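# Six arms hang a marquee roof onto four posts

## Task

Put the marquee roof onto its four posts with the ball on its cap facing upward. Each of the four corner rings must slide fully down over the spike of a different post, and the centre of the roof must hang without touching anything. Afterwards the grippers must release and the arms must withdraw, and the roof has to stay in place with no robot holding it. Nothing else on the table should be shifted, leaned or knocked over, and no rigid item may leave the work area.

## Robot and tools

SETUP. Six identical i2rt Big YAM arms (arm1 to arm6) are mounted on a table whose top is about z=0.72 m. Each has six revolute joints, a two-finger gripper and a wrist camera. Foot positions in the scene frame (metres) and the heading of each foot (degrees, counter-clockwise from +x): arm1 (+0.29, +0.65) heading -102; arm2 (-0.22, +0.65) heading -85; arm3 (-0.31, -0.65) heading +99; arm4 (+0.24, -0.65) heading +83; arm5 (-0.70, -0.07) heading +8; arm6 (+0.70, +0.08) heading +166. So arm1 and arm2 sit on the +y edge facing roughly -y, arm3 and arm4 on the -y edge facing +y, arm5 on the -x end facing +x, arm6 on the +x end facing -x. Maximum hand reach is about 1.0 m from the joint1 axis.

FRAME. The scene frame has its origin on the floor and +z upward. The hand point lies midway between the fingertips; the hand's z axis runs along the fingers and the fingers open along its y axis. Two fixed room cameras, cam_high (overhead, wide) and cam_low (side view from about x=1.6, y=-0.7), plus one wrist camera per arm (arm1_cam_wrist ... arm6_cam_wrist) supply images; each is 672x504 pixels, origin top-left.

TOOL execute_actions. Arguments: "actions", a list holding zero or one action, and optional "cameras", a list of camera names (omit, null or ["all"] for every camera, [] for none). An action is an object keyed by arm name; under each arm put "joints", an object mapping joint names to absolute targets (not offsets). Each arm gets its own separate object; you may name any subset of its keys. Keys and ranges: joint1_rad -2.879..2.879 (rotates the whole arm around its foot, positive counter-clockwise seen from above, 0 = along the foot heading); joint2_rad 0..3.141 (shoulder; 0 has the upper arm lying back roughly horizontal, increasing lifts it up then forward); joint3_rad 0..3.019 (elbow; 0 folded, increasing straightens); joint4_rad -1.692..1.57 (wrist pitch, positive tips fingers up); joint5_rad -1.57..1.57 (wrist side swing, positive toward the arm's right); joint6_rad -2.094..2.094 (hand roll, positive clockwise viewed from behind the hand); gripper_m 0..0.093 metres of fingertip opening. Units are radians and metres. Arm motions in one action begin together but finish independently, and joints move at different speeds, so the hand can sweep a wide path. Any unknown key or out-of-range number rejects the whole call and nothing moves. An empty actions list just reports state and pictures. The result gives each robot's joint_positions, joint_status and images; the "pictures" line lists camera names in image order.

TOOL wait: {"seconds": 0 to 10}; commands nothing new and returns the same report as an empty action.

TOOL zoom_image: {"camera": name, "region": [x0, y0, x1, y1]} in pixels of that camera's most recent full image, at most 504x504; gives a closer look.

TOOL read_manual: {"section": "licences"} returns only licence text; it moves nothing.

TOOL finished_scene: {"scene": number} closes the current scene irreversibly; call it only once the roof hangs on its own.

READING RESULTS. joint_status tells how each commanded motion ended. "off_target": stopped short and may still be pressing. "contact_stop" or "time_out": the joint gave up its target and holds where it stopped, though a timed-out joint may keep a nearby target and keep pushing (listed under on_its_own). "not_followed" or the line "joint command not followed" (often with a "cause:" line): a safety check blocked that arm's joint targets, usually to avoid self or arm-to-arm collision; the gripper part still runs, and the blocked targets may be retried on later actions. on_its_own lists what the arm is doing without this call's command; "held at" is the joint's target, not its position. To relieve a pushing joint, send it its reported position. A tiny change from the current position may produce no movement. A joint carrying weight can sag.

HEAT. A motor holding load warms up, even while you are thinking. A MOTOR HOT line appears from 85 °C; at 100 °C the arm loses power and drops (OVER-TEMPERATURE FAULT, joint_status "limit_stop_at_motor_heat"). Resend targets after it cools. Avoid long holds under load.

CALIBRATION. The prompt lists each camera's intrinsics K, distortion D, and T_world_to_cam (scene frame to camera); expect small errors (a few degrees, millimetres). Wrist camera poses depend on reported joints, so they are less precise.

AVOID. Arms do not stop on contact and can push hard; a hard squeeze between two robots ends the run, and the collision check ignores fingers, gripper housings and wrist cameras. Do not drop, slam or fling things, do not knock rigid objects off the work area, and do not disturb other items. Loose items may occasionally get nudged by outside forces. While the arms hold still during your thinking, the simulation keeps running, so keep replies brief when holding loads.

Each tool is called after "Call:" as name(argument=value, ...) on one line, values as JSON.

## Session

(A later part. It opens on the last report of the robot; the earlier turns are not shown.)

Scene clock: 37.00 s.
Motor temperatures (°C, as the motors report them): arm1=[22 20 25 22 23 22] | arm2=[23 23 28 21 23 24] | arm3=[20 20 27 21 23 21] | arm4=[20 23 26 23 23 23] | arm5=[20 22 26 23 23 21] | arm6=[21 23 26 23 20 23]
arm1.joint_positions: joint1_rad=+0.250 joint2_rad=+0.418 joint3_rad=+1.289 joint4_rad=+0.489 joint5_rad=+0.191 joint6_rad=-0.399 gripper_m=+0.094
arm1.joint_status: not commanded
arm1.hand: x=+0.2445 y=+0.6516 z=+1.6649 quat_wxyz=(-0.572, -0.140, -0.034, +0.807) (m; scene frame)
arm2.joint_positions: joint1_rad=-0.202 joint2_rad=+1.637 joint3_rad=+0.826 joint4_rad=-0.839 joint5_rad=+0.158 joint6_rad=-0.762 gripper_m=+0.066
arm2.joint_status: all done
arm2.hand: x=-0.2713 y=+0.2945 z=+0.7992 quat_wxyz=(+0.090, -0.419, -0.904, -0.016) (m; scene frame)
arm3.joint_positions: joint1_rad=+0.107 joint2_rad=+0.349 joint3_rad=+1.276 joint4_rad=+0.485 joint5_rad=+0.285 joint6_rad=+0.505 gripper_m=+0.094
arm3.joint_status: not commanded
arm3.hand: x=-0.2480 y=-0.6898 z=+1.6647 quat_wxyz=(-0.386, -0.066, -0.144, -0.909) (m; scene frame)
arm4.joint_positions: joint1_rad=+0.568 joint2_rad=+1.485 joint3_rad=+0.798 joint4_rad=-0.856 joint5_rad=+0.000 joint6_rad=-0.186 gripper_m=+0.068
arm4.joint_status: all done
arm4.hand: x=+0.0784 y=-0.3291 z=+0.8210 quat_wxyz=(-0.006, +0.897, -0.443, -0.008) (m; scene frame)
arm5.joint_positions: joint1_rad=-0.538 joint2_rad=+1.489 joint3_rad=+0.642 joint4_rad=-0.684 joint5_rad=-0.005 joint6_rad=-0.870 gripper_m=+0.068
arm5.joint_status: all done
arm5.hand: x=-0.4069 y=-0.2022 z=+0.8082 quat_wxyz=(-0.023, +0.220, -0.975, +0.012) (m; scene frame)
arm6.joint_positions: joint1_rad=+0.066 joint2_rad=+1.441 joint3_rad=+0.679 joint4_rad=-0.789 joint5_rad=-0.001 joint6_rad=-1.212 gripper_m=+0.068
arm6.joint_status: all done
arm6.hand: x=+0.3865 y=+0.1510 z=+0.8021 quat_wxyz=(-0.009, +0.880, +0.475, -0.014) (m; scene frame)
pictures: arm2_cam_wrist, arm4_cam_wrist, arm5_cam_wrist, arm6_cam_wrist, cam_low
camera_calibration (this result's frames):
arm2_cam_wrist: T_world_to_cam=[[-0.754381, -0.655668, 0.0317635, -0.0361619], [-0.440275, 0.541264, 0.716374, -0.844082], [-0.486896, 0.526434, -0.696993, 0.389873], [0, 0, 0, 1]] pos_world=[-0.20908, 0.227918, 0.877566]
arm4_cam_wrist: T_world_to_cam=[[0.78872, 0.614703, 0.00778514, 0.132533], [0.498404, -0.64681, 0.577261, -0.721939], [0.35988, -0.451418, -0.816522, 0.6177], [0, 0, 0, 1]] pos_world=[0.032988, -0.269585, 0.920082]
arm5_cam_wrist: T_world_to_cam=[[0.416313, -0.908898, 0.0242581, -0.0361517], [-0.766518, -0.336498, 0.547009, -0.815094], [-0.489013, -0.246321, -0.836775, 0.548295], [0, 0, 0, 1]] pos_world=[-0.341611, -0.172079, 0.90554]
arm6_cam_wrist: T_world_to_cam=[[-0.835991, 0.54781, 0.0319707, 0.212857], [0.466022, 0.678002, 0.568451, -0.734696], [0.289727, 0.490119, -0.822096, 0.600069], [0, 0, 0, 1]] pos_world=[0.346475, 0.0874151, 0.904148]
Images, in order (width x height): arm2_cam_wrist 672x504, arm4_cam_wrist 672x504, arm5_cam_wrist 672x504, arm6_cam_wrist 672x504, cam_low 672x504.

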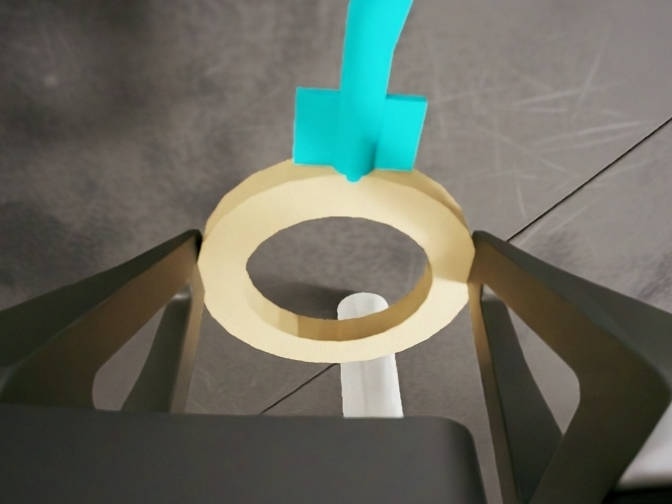

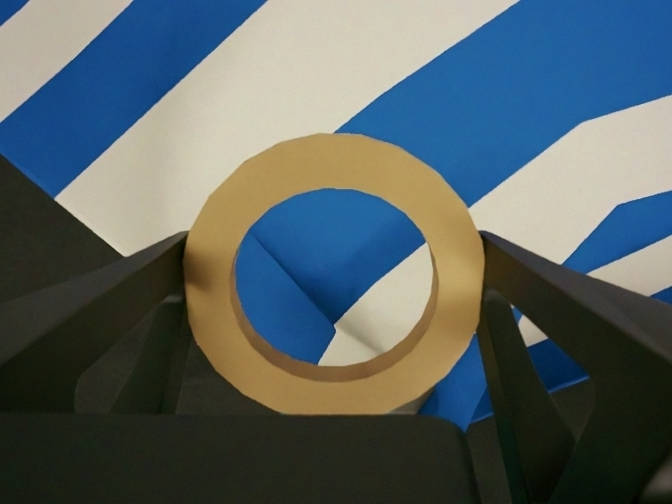

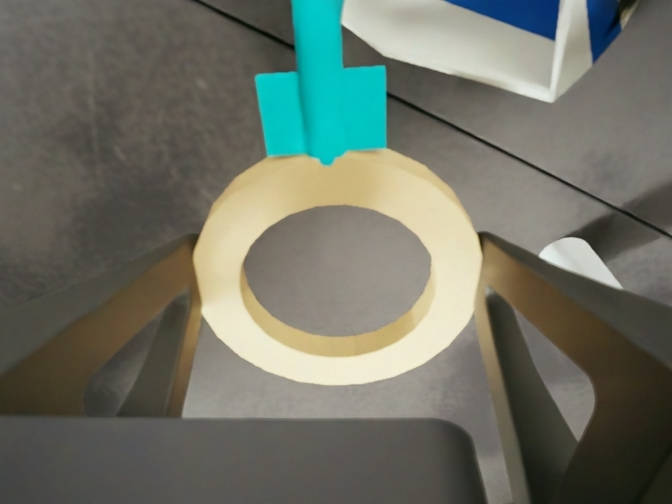

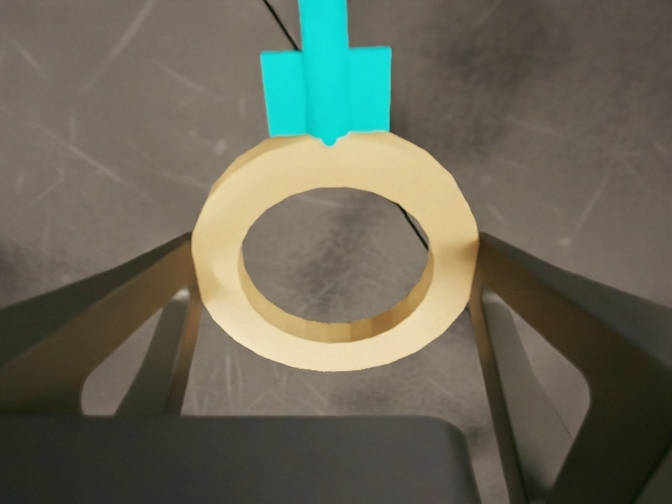

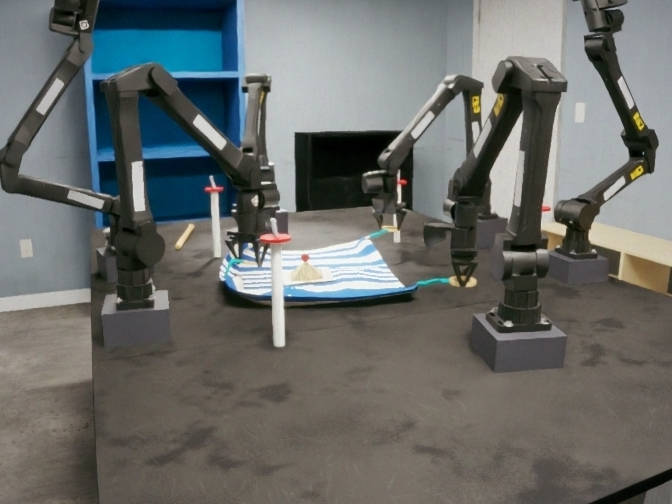

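Call:
execute_actions(actions=[{"arm2":{"joints":{"joint1_rad":-0.15,"joint2_rad":1.44,"joint3_rad":0.96,"joint4_rad":-1.15}},"arm4":{"joints":{"joint1_rad":0.1,"joint2_rad":1.395,"joint3_rad":1.03,"joint4_rad":-1.19,"joint6_rad":1.3}},"arm5":{"joints":{"joint1_rad":-0.4,"joint2_rad":1.43,"joint3_rad":0.975,"joint4_rad":-1.1,"joint6_rad":-1.0}},"arm6":{"joints":{"joint2_rad":1.395,"joint3_rad":1.02,"joint4_rad":-1.19}}}], cameras=["arm4_cam_wrist","cam_high","cam_low"])

Scene clock: 41.30 s.
Motor temperatures (°C, as the motors report them): arm1=[22 20 25 22 23 22] | arm2=[23 23 28 21 23 24] | arm3=[20 20 27 21 23 21] | arm4=[20 23 27 23 23 23] | arm5=[20 22 26 23 23 21] | arm6=[21 23 27 23 20 23]
arm1.joint_positions: joint1_rad=+0.250 joint2_rad=+0.418 joint3_rad=+1.289 joint4_rad=+0.489 joint5_rad=+0.191 joint6_rad=-0.399 gripper_m=+0.094
arm1.joint_status: not commanded
arm1.hand: x=+0.2445 y=+0.6516 z=+1.6649 quat_wxyz=(-0.572, -0.140, -0.034, +0.807) (m; scene frame)
arm2.joint_positions: joint1_rad=-0.158 joint2_rad=+1.426 joint3_rad=+0.938 joint4_rad=-1.139 joint5_rad=+0.158 joint6_rad=-0.762 gripper_m=+0.066
arm2.joint_status: all done
arm2.hand: x=-0.2559 y=+0.2909 z=+0.9079 quat_wxyz=(+0.085, -0.400, -0.913, -0.004) (m; scene frame)
arm3.joint_positions: joint1_rad=+0.107 joint2_rad=+0.349 joint3_rad=+1.276 joint4_rad=+0.485 joint5_rad=+0.285 joint6_rad=+0.505 gripper_m=+0.094
arm3.joint_status: not commanded
arm3.hand: x=-0.2480 y=-0.6898 z=+1.6647 quat_wxyz=(-0.386, -0.066, -0.144, -0.909) (m; scene frame)
arm4.joint_positions: joint1_rad=+0.097 joint2_rad=+1.388 joint3_rad=+1.009 joint4_rad=-1.175 joint5_rad=+0.000 joint6_rad=+1.284 gripper_m=+0.068
arm4.joint_status: all done
arm4.hand: x=+0.2412 y=-0.2703 z=+0.9240 quat_wxyz=(-0.003, +0.141, -0.990, -0.005) (m; scene frame)
arm5.joint_positions: joint1_rad=-0.398 joint2_rad=+1.433 joint3_rad=+0.946 joint4_rad=-1.084 joint5_rad=-0.002 joint6_rad=-0.993 gripper_m=+0.068
arm5.joint_status: all done
arm5.hand: x=-0.3416 y=-0.1752 z=+0.9176 quat_wxyz=(-0.006, +0.347, -0.938, +0.001) (m; scene frame)
arm6.joint_positions: joint1_rad=+0.066 joint2_rad=+1.395 joint3_rad=+0.987 joint4_rad=-1.180 joint5_rad=-0.001 joint6_rad=-1.212 gripper_m=+0.068
arm6.joint_status: all done
arm6.hand: x=+0.3418 y=+0.1615 z=+0.9152 quat_wxyz=(+0.003, +0.880, +0.475, +0.000) (m; scene frame)
pictures: arm4_cam_wrist, cam_high, cam_low
camera_calibration (this result's frames):
arm4_cam_wrist: T_world_to_cam=[[0.28789, -0.957649, -0.00532312, -0.325], [-0.773985, -0.235943, 0.587604, -0.4161], [-0.563974, -0.165045, -0.809131, 0.96319], [0, 0, 0, 1]] pos_world=[0.314723, -0.250442, 1.02212]
Images, in order (width x height): arm4_cam_wrist 672x504, cam_high 672x504, cam_low 672x504.

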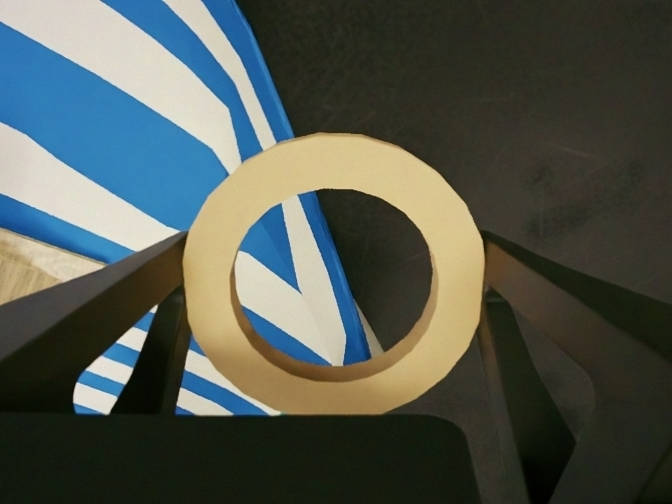

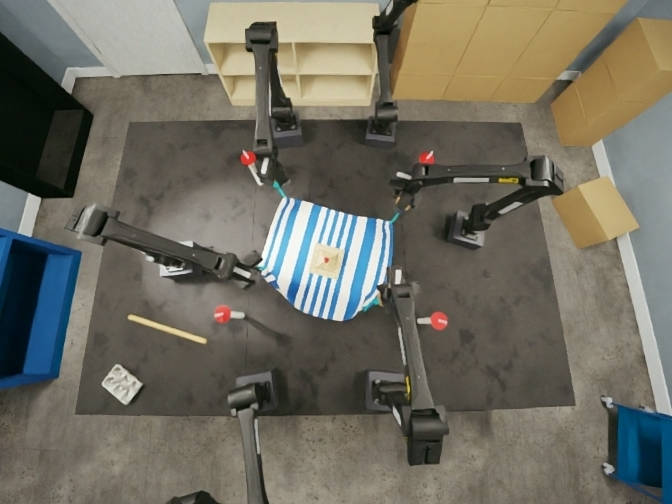

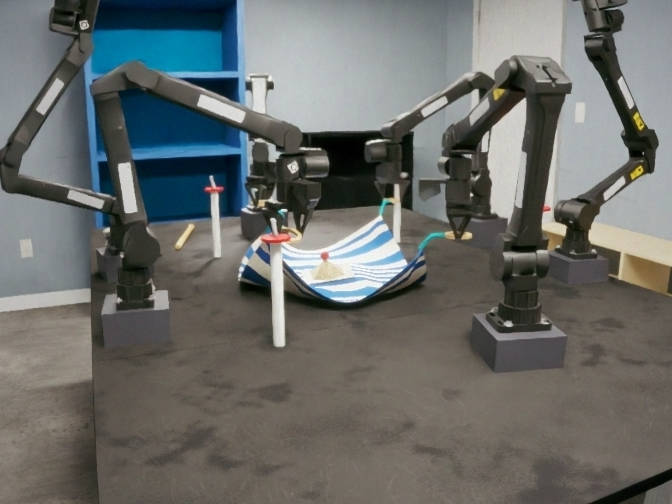

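Call:
execute_actions(actions=[{"arm2":{"joints":{"joint2_rad":1.215,"joint3_rad":1.125,"joint4_rad":-1.56,"joint6_rad":-1.0}},"arm4":{"joints":{"joint1_rad":-0.05,"joint2_rad":1.265,"joint3_rad":1.23,"joint4_rad":-1.52,"joint6_rad":1.68}},"arm5":{"joints":{"joint1_rad":-0.5,"joint2_rad":1.32,"joint3_rad":1.22,"joint4_rad":-1.45,"joint6_rad":-1.2}},"arm6":{"joints":{"joint1_rad":-0.15,"joint2_rad":1.315,"joint3_rad":1.285,"joint4_rad":-1.515,"joint6_rad":-1.3}}}], cameras=[])

Call:
execute_actions(actions=[{"arm2":{"joints":{"joint1_rad":-0.36,"joint6_rad":-1.15}},"arm4":{"joints":{"joint1_rad":-0.36}},"arm5":{"joints":{"joint1_rad":-0.7,"joint6_rad":-1.4}},"arm6":{"joints":{"joint1_rad":-0.38,"joint6_rad":-1.5}}}], cameras=["arm2_cam_wrist","arm4_cam_wrist","arm5_cam_wrist","arm6_cam_wrist","cam_high","cam_low"])

Scene clock: 44.77 s.
Motor temperatures (°C, as the motors report them): arm1=[22 20 25 22 23 22] | arm2=[23 23 28 21 23 24] | arm3=[20 20 27 21 23 21] | arm4=[20 23 27 23 23 23] | arm5=[20 22 27 23 23 21] | arm6=[21 23 27 23 20 23]
arm1.joint_positions: joint1_rad=+0.250 joint2_rad=+0.418 joint3_rad=+1.289 joint4_rad=+0.489 joint5_rad=+0.191 joint6_rad=-0.399 gripper_m=+0.094
arm1.joint_status: not commanded
arm1.hand: x=+0.2445 y=+0.6516 z=+1.6649 quat_wxyz=(-0.572, -0.140, -0.034, +0.807) (m; scene frame)
arm2.joint_positions: joint1_rad=-0.158 joint2_rad=+1.205 joint3_rad=+1.102 joint4_rad=-1.547 joint5_rad=+0.158 joint6_rad=-0.987 gripper_m=+0.066
arm2.joint_status: all done
arm2.hand: x=-0.2553 y=+0.3364 z=+1.0425 quat_wxyz=(+0.087, -0.294, -0.952, -0.024) (m; scene frame)
arm3.joint_positions: joint1_rad=+0.107 joint2_rad=+0.349 joint3_rad=+1.276 joint4_rad=+0.485 joint5_rad=+0.285 joint6_rad=+0.505 gripper_m=+0.094
arm3.joint_status: not commanded
arm3.hand: x=-0.2480 y=-0.6898 z=+1.6647 quat_wxyz=(-0.386, -0.066, -0.144, -0.909) (m; scene frame)
arm4.joint_positions: joint1_rad=-0.056 joint2_rad=+1.250 joint3_rad=+1.197 joint4_rad=-1.505 joint5_rad=+0.001 joint6_rad=+1.666 gripper_m=+0.068
arm4.joint_status: all done
arm4.hand: x=+0.2942 y=-0.3011 z=+1.0416 quat_wxyz=(-0.003, -0.125, -0.992, -0.004) (m; scene frame)
arm5.joint_positions: joint1_rad=-0.502 joint2_rad=+1.310 joint3_rad=+1.191 joint4_rad=-1.434 joint5_rad=-0.002 joint6_rad=-1.192 gripper_m=+0.068
arm5.joint_status: all done
arm5.hand: x=-0.3569 y=-0.2116 z=+1.0502 quat_wxyz=(-0.013, +0.391, -0.920, +0.008) (m; scene frame)
arm6.joint_positions: joint1_rad=-0.156 joint2_rad=+1.307 joint3_rad=+1.251 joint4_rad=-1.505 joint5_rad=-0.001 joint6_rad=-1.290 gripper_m=+0.068
arm6.joint_status: all done
arm6.hand: x=+0.3672 y=+0.2404 z=+1.0431 quat_wxyz=(-0.006, +0.912, +0.410, -0.010) (m; scene frame)
pictures: none
No camera images: the call's "cameras" was empty. Leave "cameras" out to get every camera's image.

Scene clock: 45.93 s.
Motor temperatures (°C, as the motors report them): arm1=[22 20 25 22 23 22] | arm2=[23 23 29 21 23 24] | arm3=[20 20 27 21 23 21] | arm4=[20 23 27 23 23 23] | arm5=[20 22 27 23 23 21] | arm6=[21 23 28 23 20 23]
arm1.joint_positions: joint1_rad=+0.250 joint2_rad=+0.418 joint3_rad=+1.289 joint4_rad=+0.489 joint5_rad=+0.191 joint6_rad=-0.399 gripper_m=+0.094
arm1.joint_status: not commanded
arm1.hand: x=+0.2445 y=+0.6516 z=+1.6649 quat_wxyz=(-0.572, -0.140, -0.034, +0.807) (m; scene frame)
arm2.joint_positions: joint1_rad=-0.358 joint2_rad=+1.205 joint3_rad=+1.102 joint4_rad=-1.547 joint5_rad=+0.158 joint6_rad=-1.137 gripper_m=+0.066
arm2.joint_status: all done
arm2.hand: x=-0.3162 y=+0.3495 z=+1.0425 quat_wxyz=(+0.083, -0.317, -0.944, -0.039) (m; scene frame)
arm3.joint_positions: joint1_rad=+0.107 joint2_rad=+0.349 joint3_rad=+1.276 joint4_rad=+0.485 joint5_rad=+0.285 joint6_rad=+0.505 gripper_m=+0.094
arm3.joint_status: not commanded
arm3.hand: x=-0.2480 y=-0.6898 z=+1.6647 quat_wxyz=(-0.386, -0.066, -0.144, -0.909) (m; scene frame)
arm4.joint_positions: joint1_rad=-0.363 joint2_rad=+1.250 joint3_rad=+1.197 joint4_rad=-1.505 joint5_rad=+0.000 joint6_rad=+1.666 gripper_m=+0.068
arm4.joint_status: all done
arm4.hand: x=+0.3964 y=-0.3339 z=+1.0422 quat_wxyz=(-0.004, -0.275, -0.961, -0.004) (m; scene frame)
arm5.joint_positions: joint1_rad=-0.706 joint2_rad=+1.310 joint3_rad=+1.191 joint4_rad=-1.434 joint5_rad=-0.002 joint6_rad=-1.391 gripper_m=+0.068
arm5.joint_status: all done
arm5.hand: x=-0.3927 y=-0.2786 z=+1.0498 quat_wxyz=(-0.011, +0.389, -0.921, +0.010) (m; scene frame)
arm6.joint_positions: joint1_rad=-0.383 joint2_rad=+1.307 joint3_rad=+1.251 joint4_rad=-1.505 joint5_rad=-0.001 joint6_rad=-1.489 gripper_m=+0.068
arm6.joint_status: all done
arm6.hand: x=+0.4120 y=+0.3121 z=+1.0425 quat_wxyz=(-0.006, +0.918, +0.397, -0.009) (m; scene frame)
pictures: arm2_cam_wrist, arm4_cam_wrist, arm5_cam_wrist, arm6_cam_wrist, cam_high, cam_low
camera_calibration (this result's frames):
arm2_cam_wrist: T_world_to_cam=[[-0.598206, -0.800598, -0.0345392, 0.127417], [-0.570018, 0.394831, 0.720547, -1.06208], [-0.563231, 0.450724, -0.692545, 0.50633], [0, 0, 0, 1]] pos_world=[-0.244, 0.293136, 1.12033]
arm4_cam_wrist: T_world_to_cam=[[-0.521597, -0.853172, -0.00587476, -0.073554], [-0.691421, 0.418655, 0.588783, -0.195888], [-0.499873, 0.31117, -0.80827, 1.26854], [0, 0, 0, 1]] pos_world=[0.460303, -0.375476, 1.14023]
arm5_cam_wrist: T_world_to_cam=[[0.705797, -0.708166, 0.0187441, 0.0579802], [-0.58991, -0.572875, 0.569052, -0.981751], [-0.392245, -0.412693, -0.822088, 0.714807], [0, 0, 0, 1]] pos_world=[-0.339688, -0.226366, 1.14521]
arm6_cam_wrist: T_world_to_cam=[[-0.729633, 0.683503, 0.0214098, 0.0630843], [0.569398, 0.589893, 0.572549, -1.01184], [0.37871, 0.429942, -0.819591, 0.690926], [0, 0, 0, 1]] pos_world=[0.360509, 0.256702, 1.14426]
Images, in order (width x height): arm2_cam_wrist 672x504, arm4_cam_wrist 672x504, arm5_cam_wrist 672x504, arm6_cam_wrist 672x504, cam_high 672x504, cam_low 672x504.

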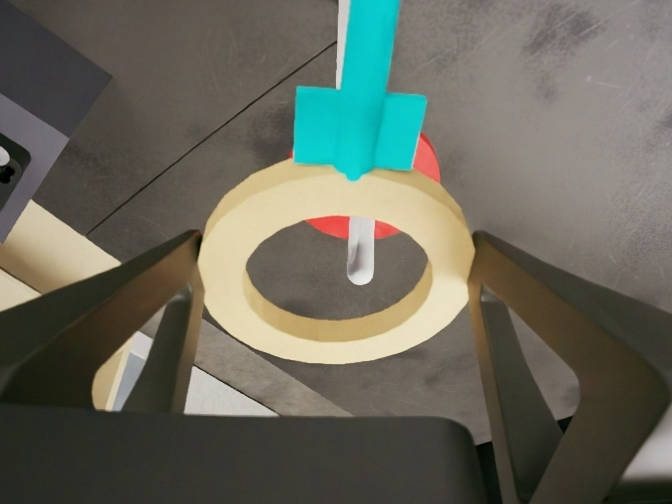

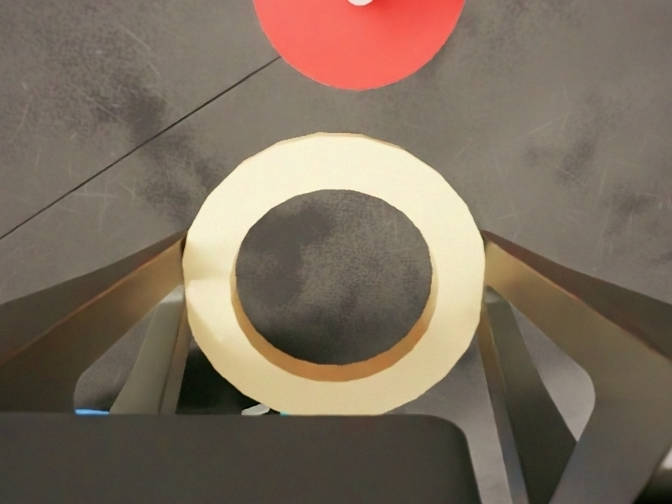

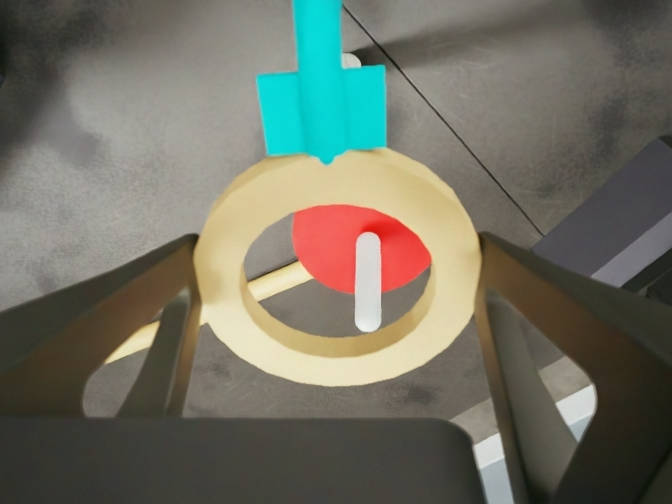

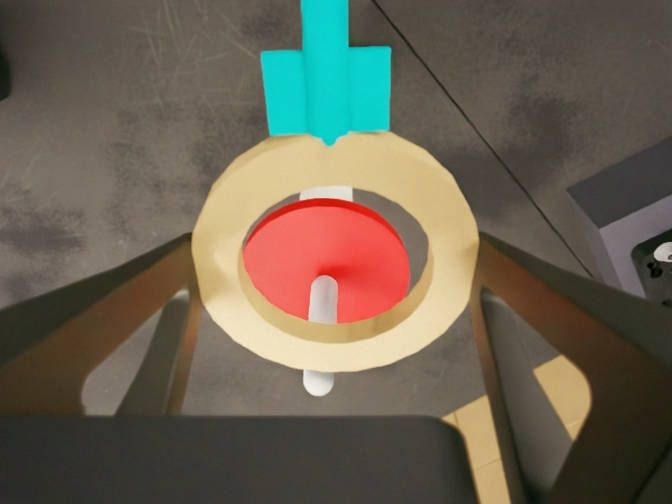

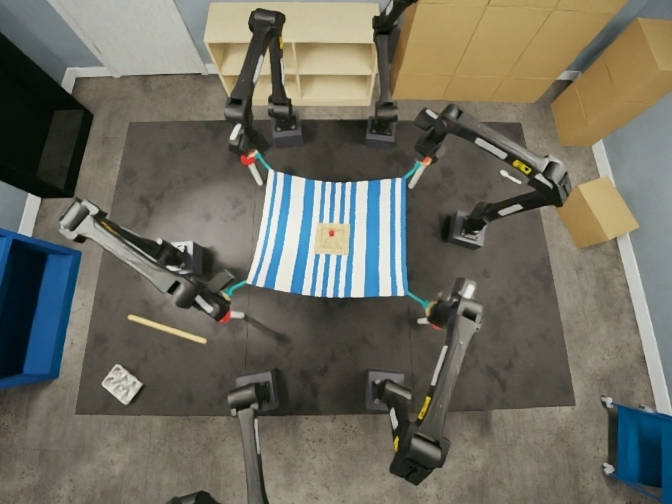

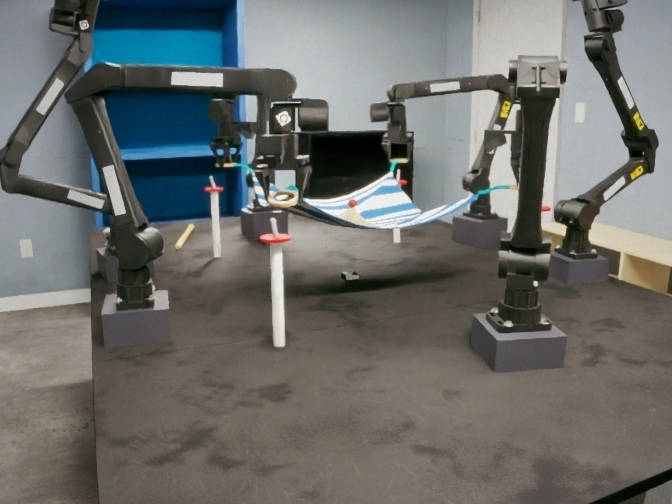

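Call:
execute_actions(actions=[{"arm2":{"joints":{"joint1_rad":-0.52,"joint3_rad":1.07,"joint4_rad":-1.51}},"arm4":{"joints":{"joint1_rad":-0.41,"joint4_rad":-1.555,"joint5_rad":0.2}},"arm5":{"joints":{"joint1_rad":-0.85,"joint2_rad":1.345,"joint4_rad":-1.39}},"arm6":{"joints":{"joint3_rad":1.345,"joint4_rad":-1.585}}}], cameras=[])

Call:
execute_actions(actions=[{"arm6":{"joints":{"joint1_rad":-0.52}}}], cameras=["arm2_cam_wrist","arm4_cam_wrist","arm5_cam_wrist","arm6_cam_wrist","cam_low"])

Scene clock: 51.07 s.
Motor temperatures (°C, as the motors report them): arm1=[22 20 24 22 23 22] | arm2=[23 23 29 21 23 24] | arm3=[20 20 27 21 23 21] | arm4=[20 23 28 23 23 23] | arm5=[20 23 28 23 23 21] | arm6=[21 23 28 23 20 23]
arm1.joint_positions: joint1_rad=+0.250 joint2_rad=+0.418 joint3_rad=+1.289 joint4_rad=+0.489 joint5_rad=+0.191 joint6_rad=-0.399 gripper_m=+0.094
arm1.joint_status: not commanded
arm1.hand: x=+0.2445 y=+0.6516 z=+1.6649 quat_wxyz=(-0.572, -0.140, -0.034, +0.807) (m; scene frame)
arm2.joint_positions: joint1_rad=-0.511 joint2_rad=+1.206 joint3_rad=+1.064 joint4_rad=-1.514 joint5_rad=+0.153 joint6_rad=-1.139 gripper_m=+0.066
arm2.joint_status: all done
arm2.hand: x=-0.3584 y=+0.3702 z=+1.0278 quat_wxyz=(+0.079, -0.388, -0.917, -0.049) (m; scene frame)
arm3.joint_positions: joint1_rad=+0.107 joint2_rad=+0.349 joint3_rad=+1.276 joint4_rad=+0.485 joint5_rad=+0.285 joint6_rad=+0.505 gripper_m=+0.094
arm3.joint_status: not commanded
arm3.hand: x=-0.2480 y=-0.6898 z=+1.6647 quat_wxyz=(-0.386, -0.066, -0.144, -0.909) (m; scene frame)
arm4.joint_positions: joint1_rad=-0.397 joint2_rad=+1.250 joint3_rad=+1.197 joint4_rad=-1.540 joint5_rad=+0.186 joint6_rad=+1.666 gripper_m=+0.068
arm4.joint_status: all done
arm4.hand: x=+0.4310 y=-0.3623 z=+1.0455 quat_wxyz=(-0.091, -0.289, -0.952, +0.032) (m; scene frame)
arm5.joint_positions: joint1_rad=-0.852 joint2_rad=+1.328 joint3_rad=+1.191 joint4_rad=-1.404 joint5_rad=-0.004 joint6_rad=-1.392 gripper_m=+0.068
arm5.joint_status: all done
arm5.hand: x=-0.4194 y=-0.3272 z=+1.0433 quat_wxyz=(-0.015, +0.321, -0.947, +0.015) (m; scene frame)
arm6.joint_positions: joint1_rad=-0.383 joint2_rad=+1.309 joint3_rad=+1.292 joint4_rad=-1.574 joint5_rad=-0.001 joint6_rad=-1.490 gripper_m=+0.068
arm6.joint_status: all done
arm6.hand: x=+0.4169 y=+0.3084 z=+1.0578 quat_wxyz=(+0.007, +0.917, +0.398, -0.002) (m; scene frame)
pictures: none
No camera images: the call's "cameras" was empty. Leave "cameras" out to get every camera's image.

Scene clock: 51.90 s.
Motor temperatures (°C, as the motors report them): arm1=[22 20 24 22 23 22] | arm2=[23 23 29 21 23 24] | arm3=[20 20 27 21 23 21] | arm4=[20 23 28 23 23 23] | arm5=[20 23 28 23 23 21] | arm6=[21 23 29 23 20 23]
arm1.joint_positions: joint1_rad=+0.250 joint2_rad=+0.418 joint3_rad=+1.289 joint4_rad=+0.489 joint5_rad=+0.191 joint6_rad=-0.399 gripper_m=+0.094
arm1.joint_status: not commanded
arm1.hand: x=+0.2445 y=+0.6516 z=+1.6649 quat_wxyz=(-0.572, -0.140, -0.034, +0.807) (m; scene frame)
arm2.joint_positions: joint1_rad=-0.511 joint2_rad=+1.206 joint3_rad=+1.064 joint4_rad=-1.514 joint5_rad=+0.153 joint6_rad=-1.140 gripper_m=+0.066
arm2.joint_status: not commanded
arm2.hand: x=-0.3584 y=+0.3702 z=+1.0278 quat_wxyz=(+0.079, -0.387, -0.917, -0.049) (m; scene frame)
arm3.joint_positions: joint1_rad=+0.107 joint2_rad=+0.349 joint3_rad=+1.276 joint4_rad=+0.485 joint5_rad=+0.285 joint6_rad=+0.505 gripper_m=+0.094
arm3.joint_status: not commanded
arm3.hand: x=-0.2480 y=-0.6898 z=+1.6647 quat_wxyz=(-0.386, -0.066, -0.144, -0.909) (m; scene frame)
arm4.joint_positions: joint1_rad=-0.397 joint2_rad=+1.250 joint3_rad=+1.197 joint4_rad=-1.540 joint5_rad=+0.187 joint6_rad=+1.666 gripper_m=+0.068
arm4.joint_status: not commanded
arm4.hand: x=+0.4312 y=-0.3624 z=+1.0456 quat_wxyz=(-0.092, -0.290, -0.952, +0.032) (m; scene frame)
arm5.joint_positions: joint1_rad=-0.844 joint2_rad=+1.328 joint3_rad=+1.191 joint4_rad=-1.400 joint5_rad=-0.015 joint6_rad=-1.392 gripper_m=+0.068
arm5.joint_status: not commanded
arm5.hand: x=-0.4153 y=-0.3242 z=+1.0434 quat_wxyz=(-0.020, +0.325, -0.945, +0.014) (m; scene frame)
arm6.joint_positions: joint1_rad=-0.509 joint2_rad=+1.309 joint3_rad=+1.292 joint4_rad=-1.574 joint5_rad=-0.013 joint6_rad=-1.490 gripper_m=+0.068
arm6.joint_status: all done
arm6.hand: x=+0.4462 y=+0.3410 z=+1.0575 quat_wxyz=(+0.010, +0.941, +0.339, -0.008) (m; scene frame)
pictures: arm2_cam_wrist, arm4_cam_wrist, arm5_cam_wrist, arm6_cam_wrist, cam_low
camera_calibration (this result's frames):
arm2_cam_wrist: T_world_to_cam=[[-0.712061, -0.700852, -0.0421372, 0.0482971], [-0.507644, 0.472445, 0.720481, -1.09], [-0.485043, 0.534418, -0.692193, 0.459678], [0, 0, 0, 1]] pos_world=[-0.295977, 0.303154, 1.10555]
arm4_cam_wrist: T_world_to_cam=[[-0.550889, -0.834477, 0.0129817, -0.0800031], [-0.752093, 0.503125, 0.425702, 0.0654133], [-0.36177, 0.224751, -0.90477, 1.30756], [0, 0, 0, 1]] pos_world=[0.478161, -0.393548, 1.15624]
arm5_cam_wrist: T_world_to_cam=[[0.602286, -0.797683, 0.0308945, -0.0428876], [-0.673942, -0.487351, 0.55524, -1.01036], [-0.427849, -0.355234, -0.831116, 0.695101], [0, 0, 0, 1]] pos_world=[-0.357693, -0.279686, 1.14003]
arm6_cam_wrist: T_world_to_cam=[[-0.639249, 0.768933, -0.0100981, 0.0317763], [0.63152, 0.532414, 0.563665, -1.05565], [0.438797, 0.353945, -0.825942, 0.683605], [0, 0, 0, 1]] pos_world=[0.387013, 0.29565, 1.15997]
Images, in order (width x height): arm2_cam_wrist 672x504, arm4_cam_wrist 672x504, arm5_cam_wrist 672x504, arm6_cam_wrist 672x504, cam_low 672x504.

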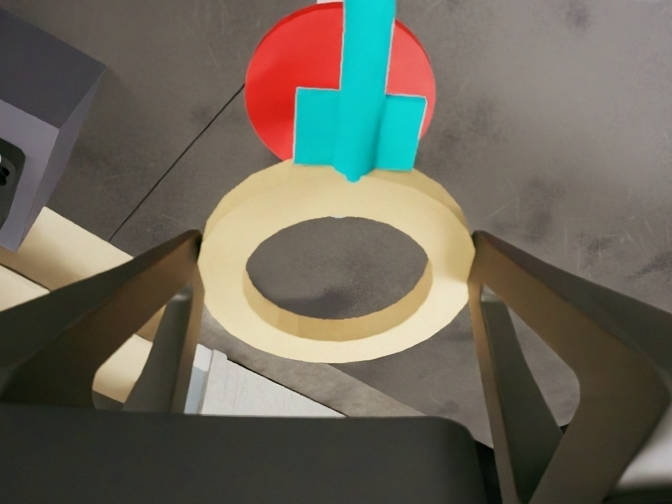

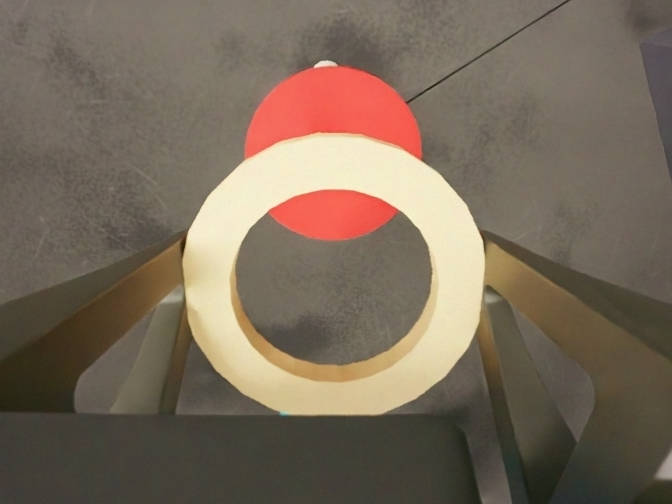

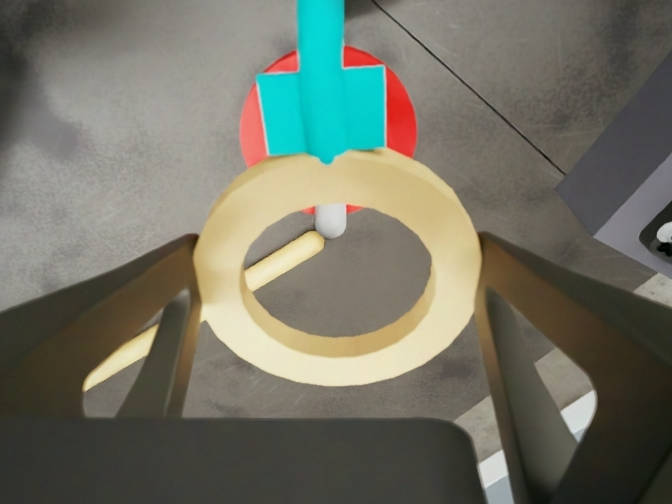

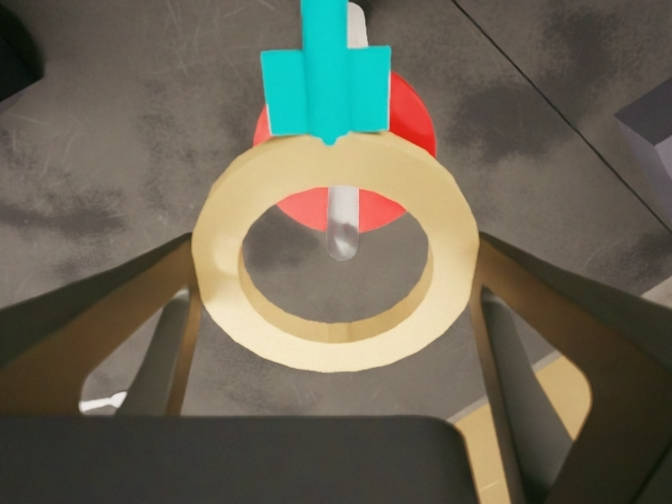

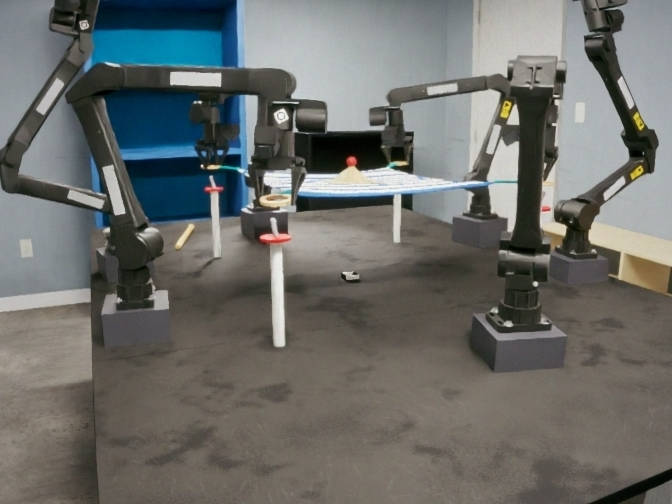

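Call:
execute_actions(actions=[{"arm2":{"joints":{"joint2_rad":1.25,"joint3_rad":0.95,"joint4_rad":-1.345}},"arm5":{"joints":{"joint1_rad":-0.865,"joint2_rad":1.385,"joint3_rad":1.068,"joint4_rad":-1.24}},"arm6":{"joints":{"joint1_rad":-0.46}},"arm4":{"joints":{"joint1_rad":-0.375}}}], cameras=["arm2_cam_wrist","arm5_cam_wrist","cam_low"])

Scene clock: 54.87 s.
Motor temperatures (°C, as the motors report them): arm1=[22 20 24 22 23 22] | arm2=[23 23 29 21 23 24] | arm3=[20 20 27 21 23 21] | arm4=[20 23 28 23 23 23] | arm5=[20 23 29 23 23 21] | arm6=[21 23 29 23 20 23]
arm1.joint_positions: joint1_rad=+0.250 joint2_rad=+0.418 joint3_rad=+1.289 joint4_rad=+0.489 joint5_rad=+0.191 joint6_rad=-0.399 gripper_m=+0.094
arm1.joint_status: not commanded
arm1.hand: x=+0.2445 y=+0.6516 z=+1.6649 quat_wxyz=(-0.572, -0.140, -0.034, +0.807) (m; scene frame)
arm2.joint_positions: joint1_rad=-0.511 joint2_rad=+1.248 joint3_rad=+0.942 joint4_rad=-1.352 joint5_rad=+0.153 joint6_rad=-1.140 gripper_m=+0.066
arm2.joint_status: all done
arm2.hand: x=-0.3587 y=+0.3698 z=+0.9692 quat_wxyz=(+0.079, -0.387, -0.917, -0.050) (m; scene frame)
arm3.joint_positions: joint1_rad=+0.107 joint2_rad=+0.349 joint3_rad=+1.276 joint4_rad=+0.485 joint5_rad=+0.285 joint6_rad=+0.505 gripper_m=+0.094
arm3.joint_status: not commanded
arm3.hand: x=-0.2480 y=-0.6898 z=+1.6647 quat_wxyz=(-0.386, -0.066, -0.144, -0.909) (m; scene frame)
arm4.joint_positions: joint1_rad=-0.376 joint2_rad=+1.250 joint3_rad=+1.197 joint4_rad=-1.540 joint5_rad=+0.189 joint6_rad=+1.666 gripper_m=+0.068
arm4.joint_status: all done
arm4.hand: x=+0.4254 y=-0.3585 z=+1.0456 quat_wxyz=(-0.093, -0.279, -0.955, +0.031) (m; scene frame)
arm5.joint_positions: joint1_rad=-0.844 joint2_rad=+1.377 joint3_rad=+1.069 joint4_rad=-1.252 joint5_rad=-0.015 joint6_rad=-1.392 gripper_m=+0.068
arm5.joint_status: all done
arm5.hand: x=-0.4158 y=-0.3231 z=+0.9801 quat_wxyz=(-0.014, +0.325, -0.946, +0.003) (m; scene frame)
arm6.joint_positions: joint1_rad=-0.455 joint2_rad=+1.309 joint3_rad=+1.292 joint4_rad=-1.574 joint5_rad=-0.011 joint6_rad=-1.490 gripper_m=+0.068
arm6.joint_status: all done
arm6.hand: x=+0.4327 y=+0.3270 z=+1.0576 quat_wxyz=(+0.009, +0.931, +0.365, -0.007) (m; scene frame)
pictures: arm2_cam_wrist, arm5_cam_wrist, cam_low
camera_calibration (this result's frames):
arm2_cam_wrist: T_world_to_cam=[[-0.712024, -0.700739, -0.0445756, 0.0477059], [-0.508347, 0.470658, 0.721155, -1.04803], [-0.484362, 0.536139, -0.691338, 0.417955], [0, 0, 0, 1]] pos_world=[-0.296353, 0.302611, 1.04687]
arm5_cam_wrist: T_world_to_cam=[[0.602773, -0.797882, 0.00694232, -0.0161555], [-0.663715, -0.496547, 0.559395, -0.977843], [-0.442884, -0.341796, -0.828872, 0.638585], [0, 0, 0, 1]] pos_world=[-0.356452, -0.280169, 1.07642]
Images, in order (width x height): arm2_cam_wrist 672x504, arm5_cam_wrist 672x504, cam_low 672x504.

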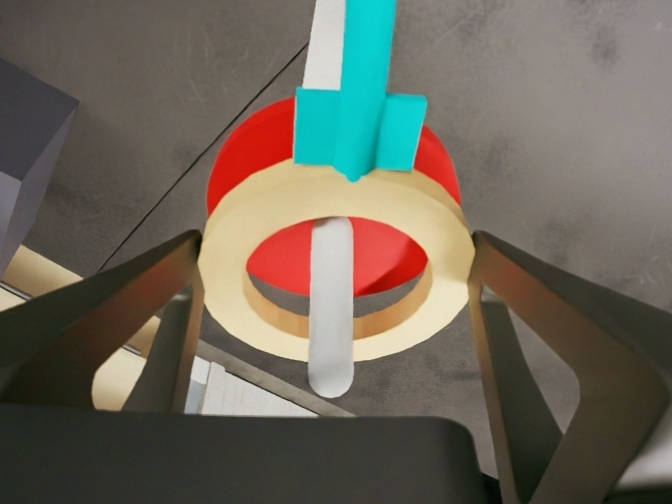

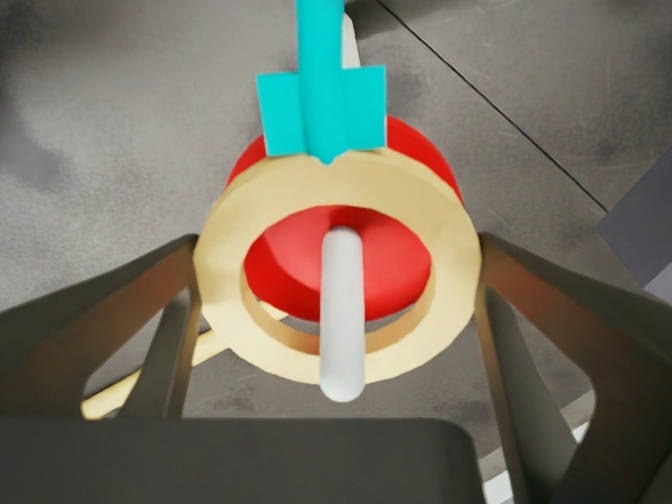

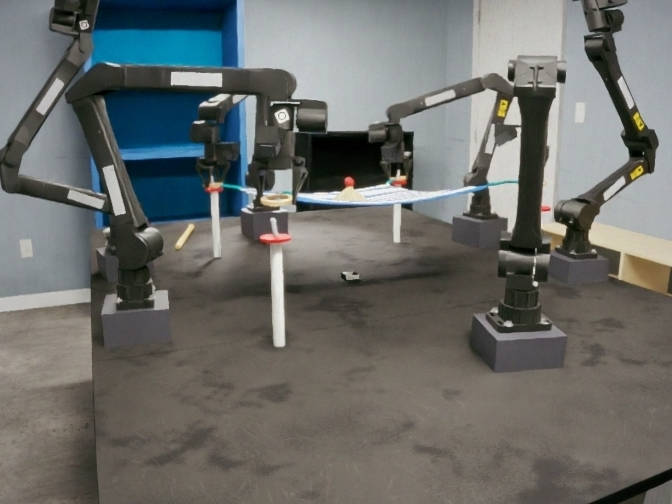

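Call:
execute_actions(actions=[{"arm2":{"joints":{"joint1_rad":-0.465,"joint2_rad":1.275,"joint4_rad":-1.31}},"arm5":{"joints":{"joint1_rad":-0.8,"joint2_rad":1.405,"joint4_rad":-1.23}},"arm6":{"joints":{"joint1_rad":-0.545,"joint4_rad":-1.545}},"arm4":{"joints":{"joint1_rad":-0.45,"joint3_rad":1.165,"joint4_rad":-1.5}}}], cameras=["arm2_cam_wrist","arm4_cam_wrist","arm5_cam_wrist","arm6_cam_wrist"])

Scene clock: 56.50 s.
Motor temperatures (°C, as the motors report them): arm1=[22 20 24 22 23 22] | arm2=[23 23 29 21 23 24] | arm3=[20 21 27 21 23 21] | arm4=[20 23 28 23 23 23] | arm5=[20 23 28 23 23 21] | arm6=[21 23 29 23 20 23]
arm1.joint_positions: joint1_rad=+0.250 joint2_rad=+0.418 joint3_rad=+1.289 joint4_rad=+0.489 joint5_rad=+0.191 joint6_rad=-0.399 gripper_m=+0.094
arm1.joint_status: not commanded
arm1.hand: x=+0.2445 y=+0.6516 z=+1.6649 quat_wxyz=(-0.572, -0.140, -0.034, +0.807) (m; scene frame)
arm2.joint_positions: joint1_rad=-0.471 joint2_rad=+1.260 joint3_rad=+0.942 joint4_rad=-1.320 joint5_rad=+0.154 joint6_rad=-1.140 gripper_m=+0.066
arm2.joint_status: all done
arm2.hand: x=-0.3504 y=+0.3570 z=+0.9651 quat_wxyz=(+0.080, -0.370, -0.925, -0.038) (m; scene frame)
arm3.joint_positions: joint1_rad=+0.107 joint2_rad=+0.349 joint3_rad=+1.276 joint4_rad=+0.485 joint5_rad=+0.285 joint6_rad=+0.505 gripper_m=+0.094
arm3.joint_status: not commanded
arm3.hand: x=-0.2480 y=-0.6898 z=+1.6647 quat_wxyz=(-0.386, -0.066, -0.144, -0.909) (m; scene frame)
arm4.joint_positions: joint1_rad=-0.435 joint2_rad=+1.251 joint3_rad=+1.179 joint4_rad=-1.510 joint5_rad=+0.189 joint6_rad=+1.667 gripper_m=+0.068
arm4.joint_status: all done
arm4.hand: x=+0.4435 y=-0.3679 z=+1.0382 quat_wxyz=(-0.094, -0.308, -0.946, +0.029) (m; scene frame)
arm5.joint_positions: joint1_rad=-0.790 joint2_rad=+1.383 joint3_rad=+1.069 joint4_rad=-1.237 joint5_rad=-0.015 joint6_rad=-1.392 gripper_m=+0.068
arm5.joint_status: all done
arm5.hand: x=-0.3997 y=-0.3100 z=+0.9780 quat_wxyz=(-0.017, +0.350, -0.937, +0.007) (m; scene frame)
arm6.joint_positions: joint1_rad=-0.531 joint2_rad=+1.309 joint3_rad=+1.292 joint4_rad=-1.556 joint5_rad=-0.011 joint6_rad=-1.492 gripper_m=+0.068
arm6.joint_status: all done
arm6.hand: x=+0.4493 y=+0.3503 z=+1.0573 quat_wxyz=(+0.001, +0.944, +0.330, -0.011) (m; scene frame)
pictures: arm2_cam_wrist, arm4_cam_wrist, arm5_cam_wrist, arm6_cam_wrist
camera_calibration (this result's frames):
arm2_cam_wrist: T_world_to_cam=[[-0.683525, -0.729494, -0.0251522, 0.0459702], [-0.521359, 0.463809, 0.716286, -1.03222], [-0.510861, 0.502713, -0.697353, 0.434485], [0, 0, 0, 1]] pos_world=[-0.284777, 0.293868, 1.04351]
arm4_cam_wrist: T_world_to_cam=[[-0.582575, -0.812774, 0.0021178, -0.0444878], [-0.73544, 0.52825, 0.424358, 0.0838558], [-0.346026, 0.245663, -0.905492, 1.30804], [0, 0, 0, 1]] pos_world=[0.488367, -0.401791, 1.14893]
arm5_cam_wrist: T_world_to_cam=[[0.644377, -0.76454, 0.0160178, 0.00271944], [-0.640116, -0.527812, 0.55827, -0.958539], [-0.418366, -0.36999, -0.829504, 0.65018], [0, 0, 0, 1]] pos_world=[-0.343316, -0.26329, 1.07441]
arm6_cam_wrist: T_world_to_cam=[[-0.623743, 0.781587, 0.00815256, -0.00404689], [0.648185, 0.511397, 0.564207, -1.06322], [0.436807, 0.357205, -0.825593, 0.678236], [0, 0, 0, 1]] pos_world=[0.390383, 0.304624, 1.15986]
Images, in order (width x height): arm2_cam_wrist 672x504, arm4_cam_wrist 672x504, arm5_cam_wrist 672x504, arm6_cam_wrist 672x504.

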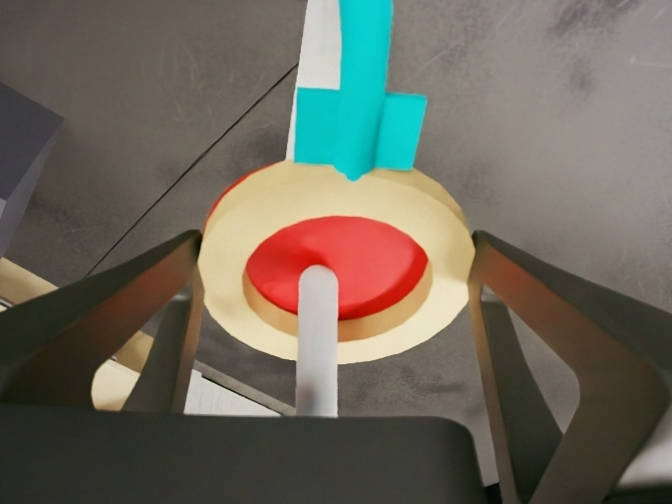

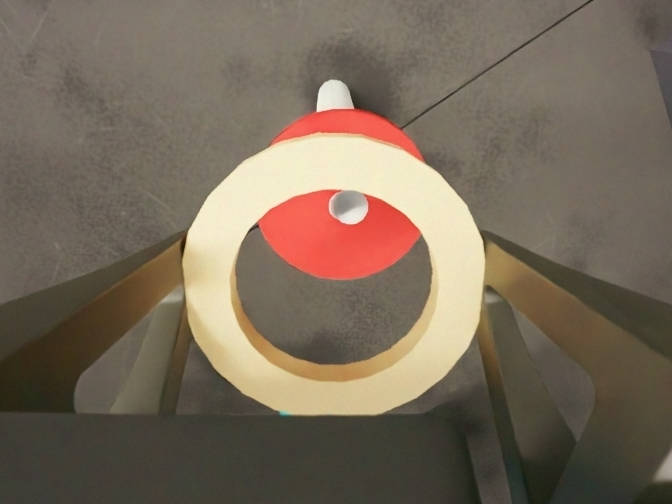

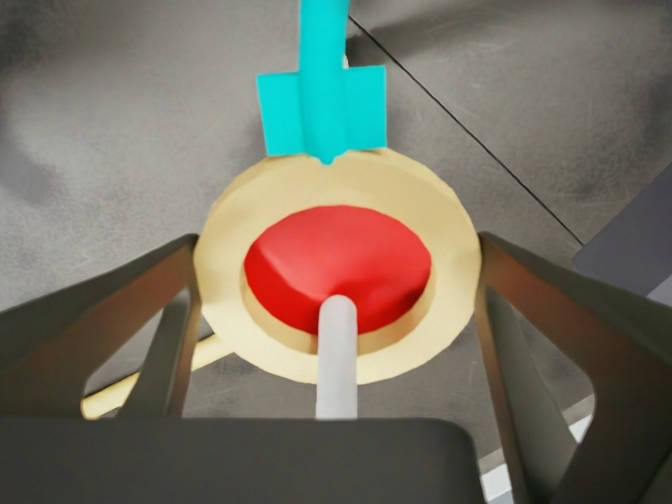

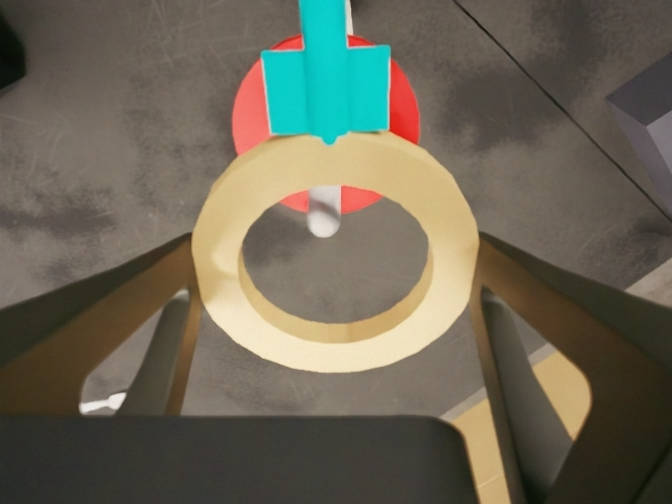

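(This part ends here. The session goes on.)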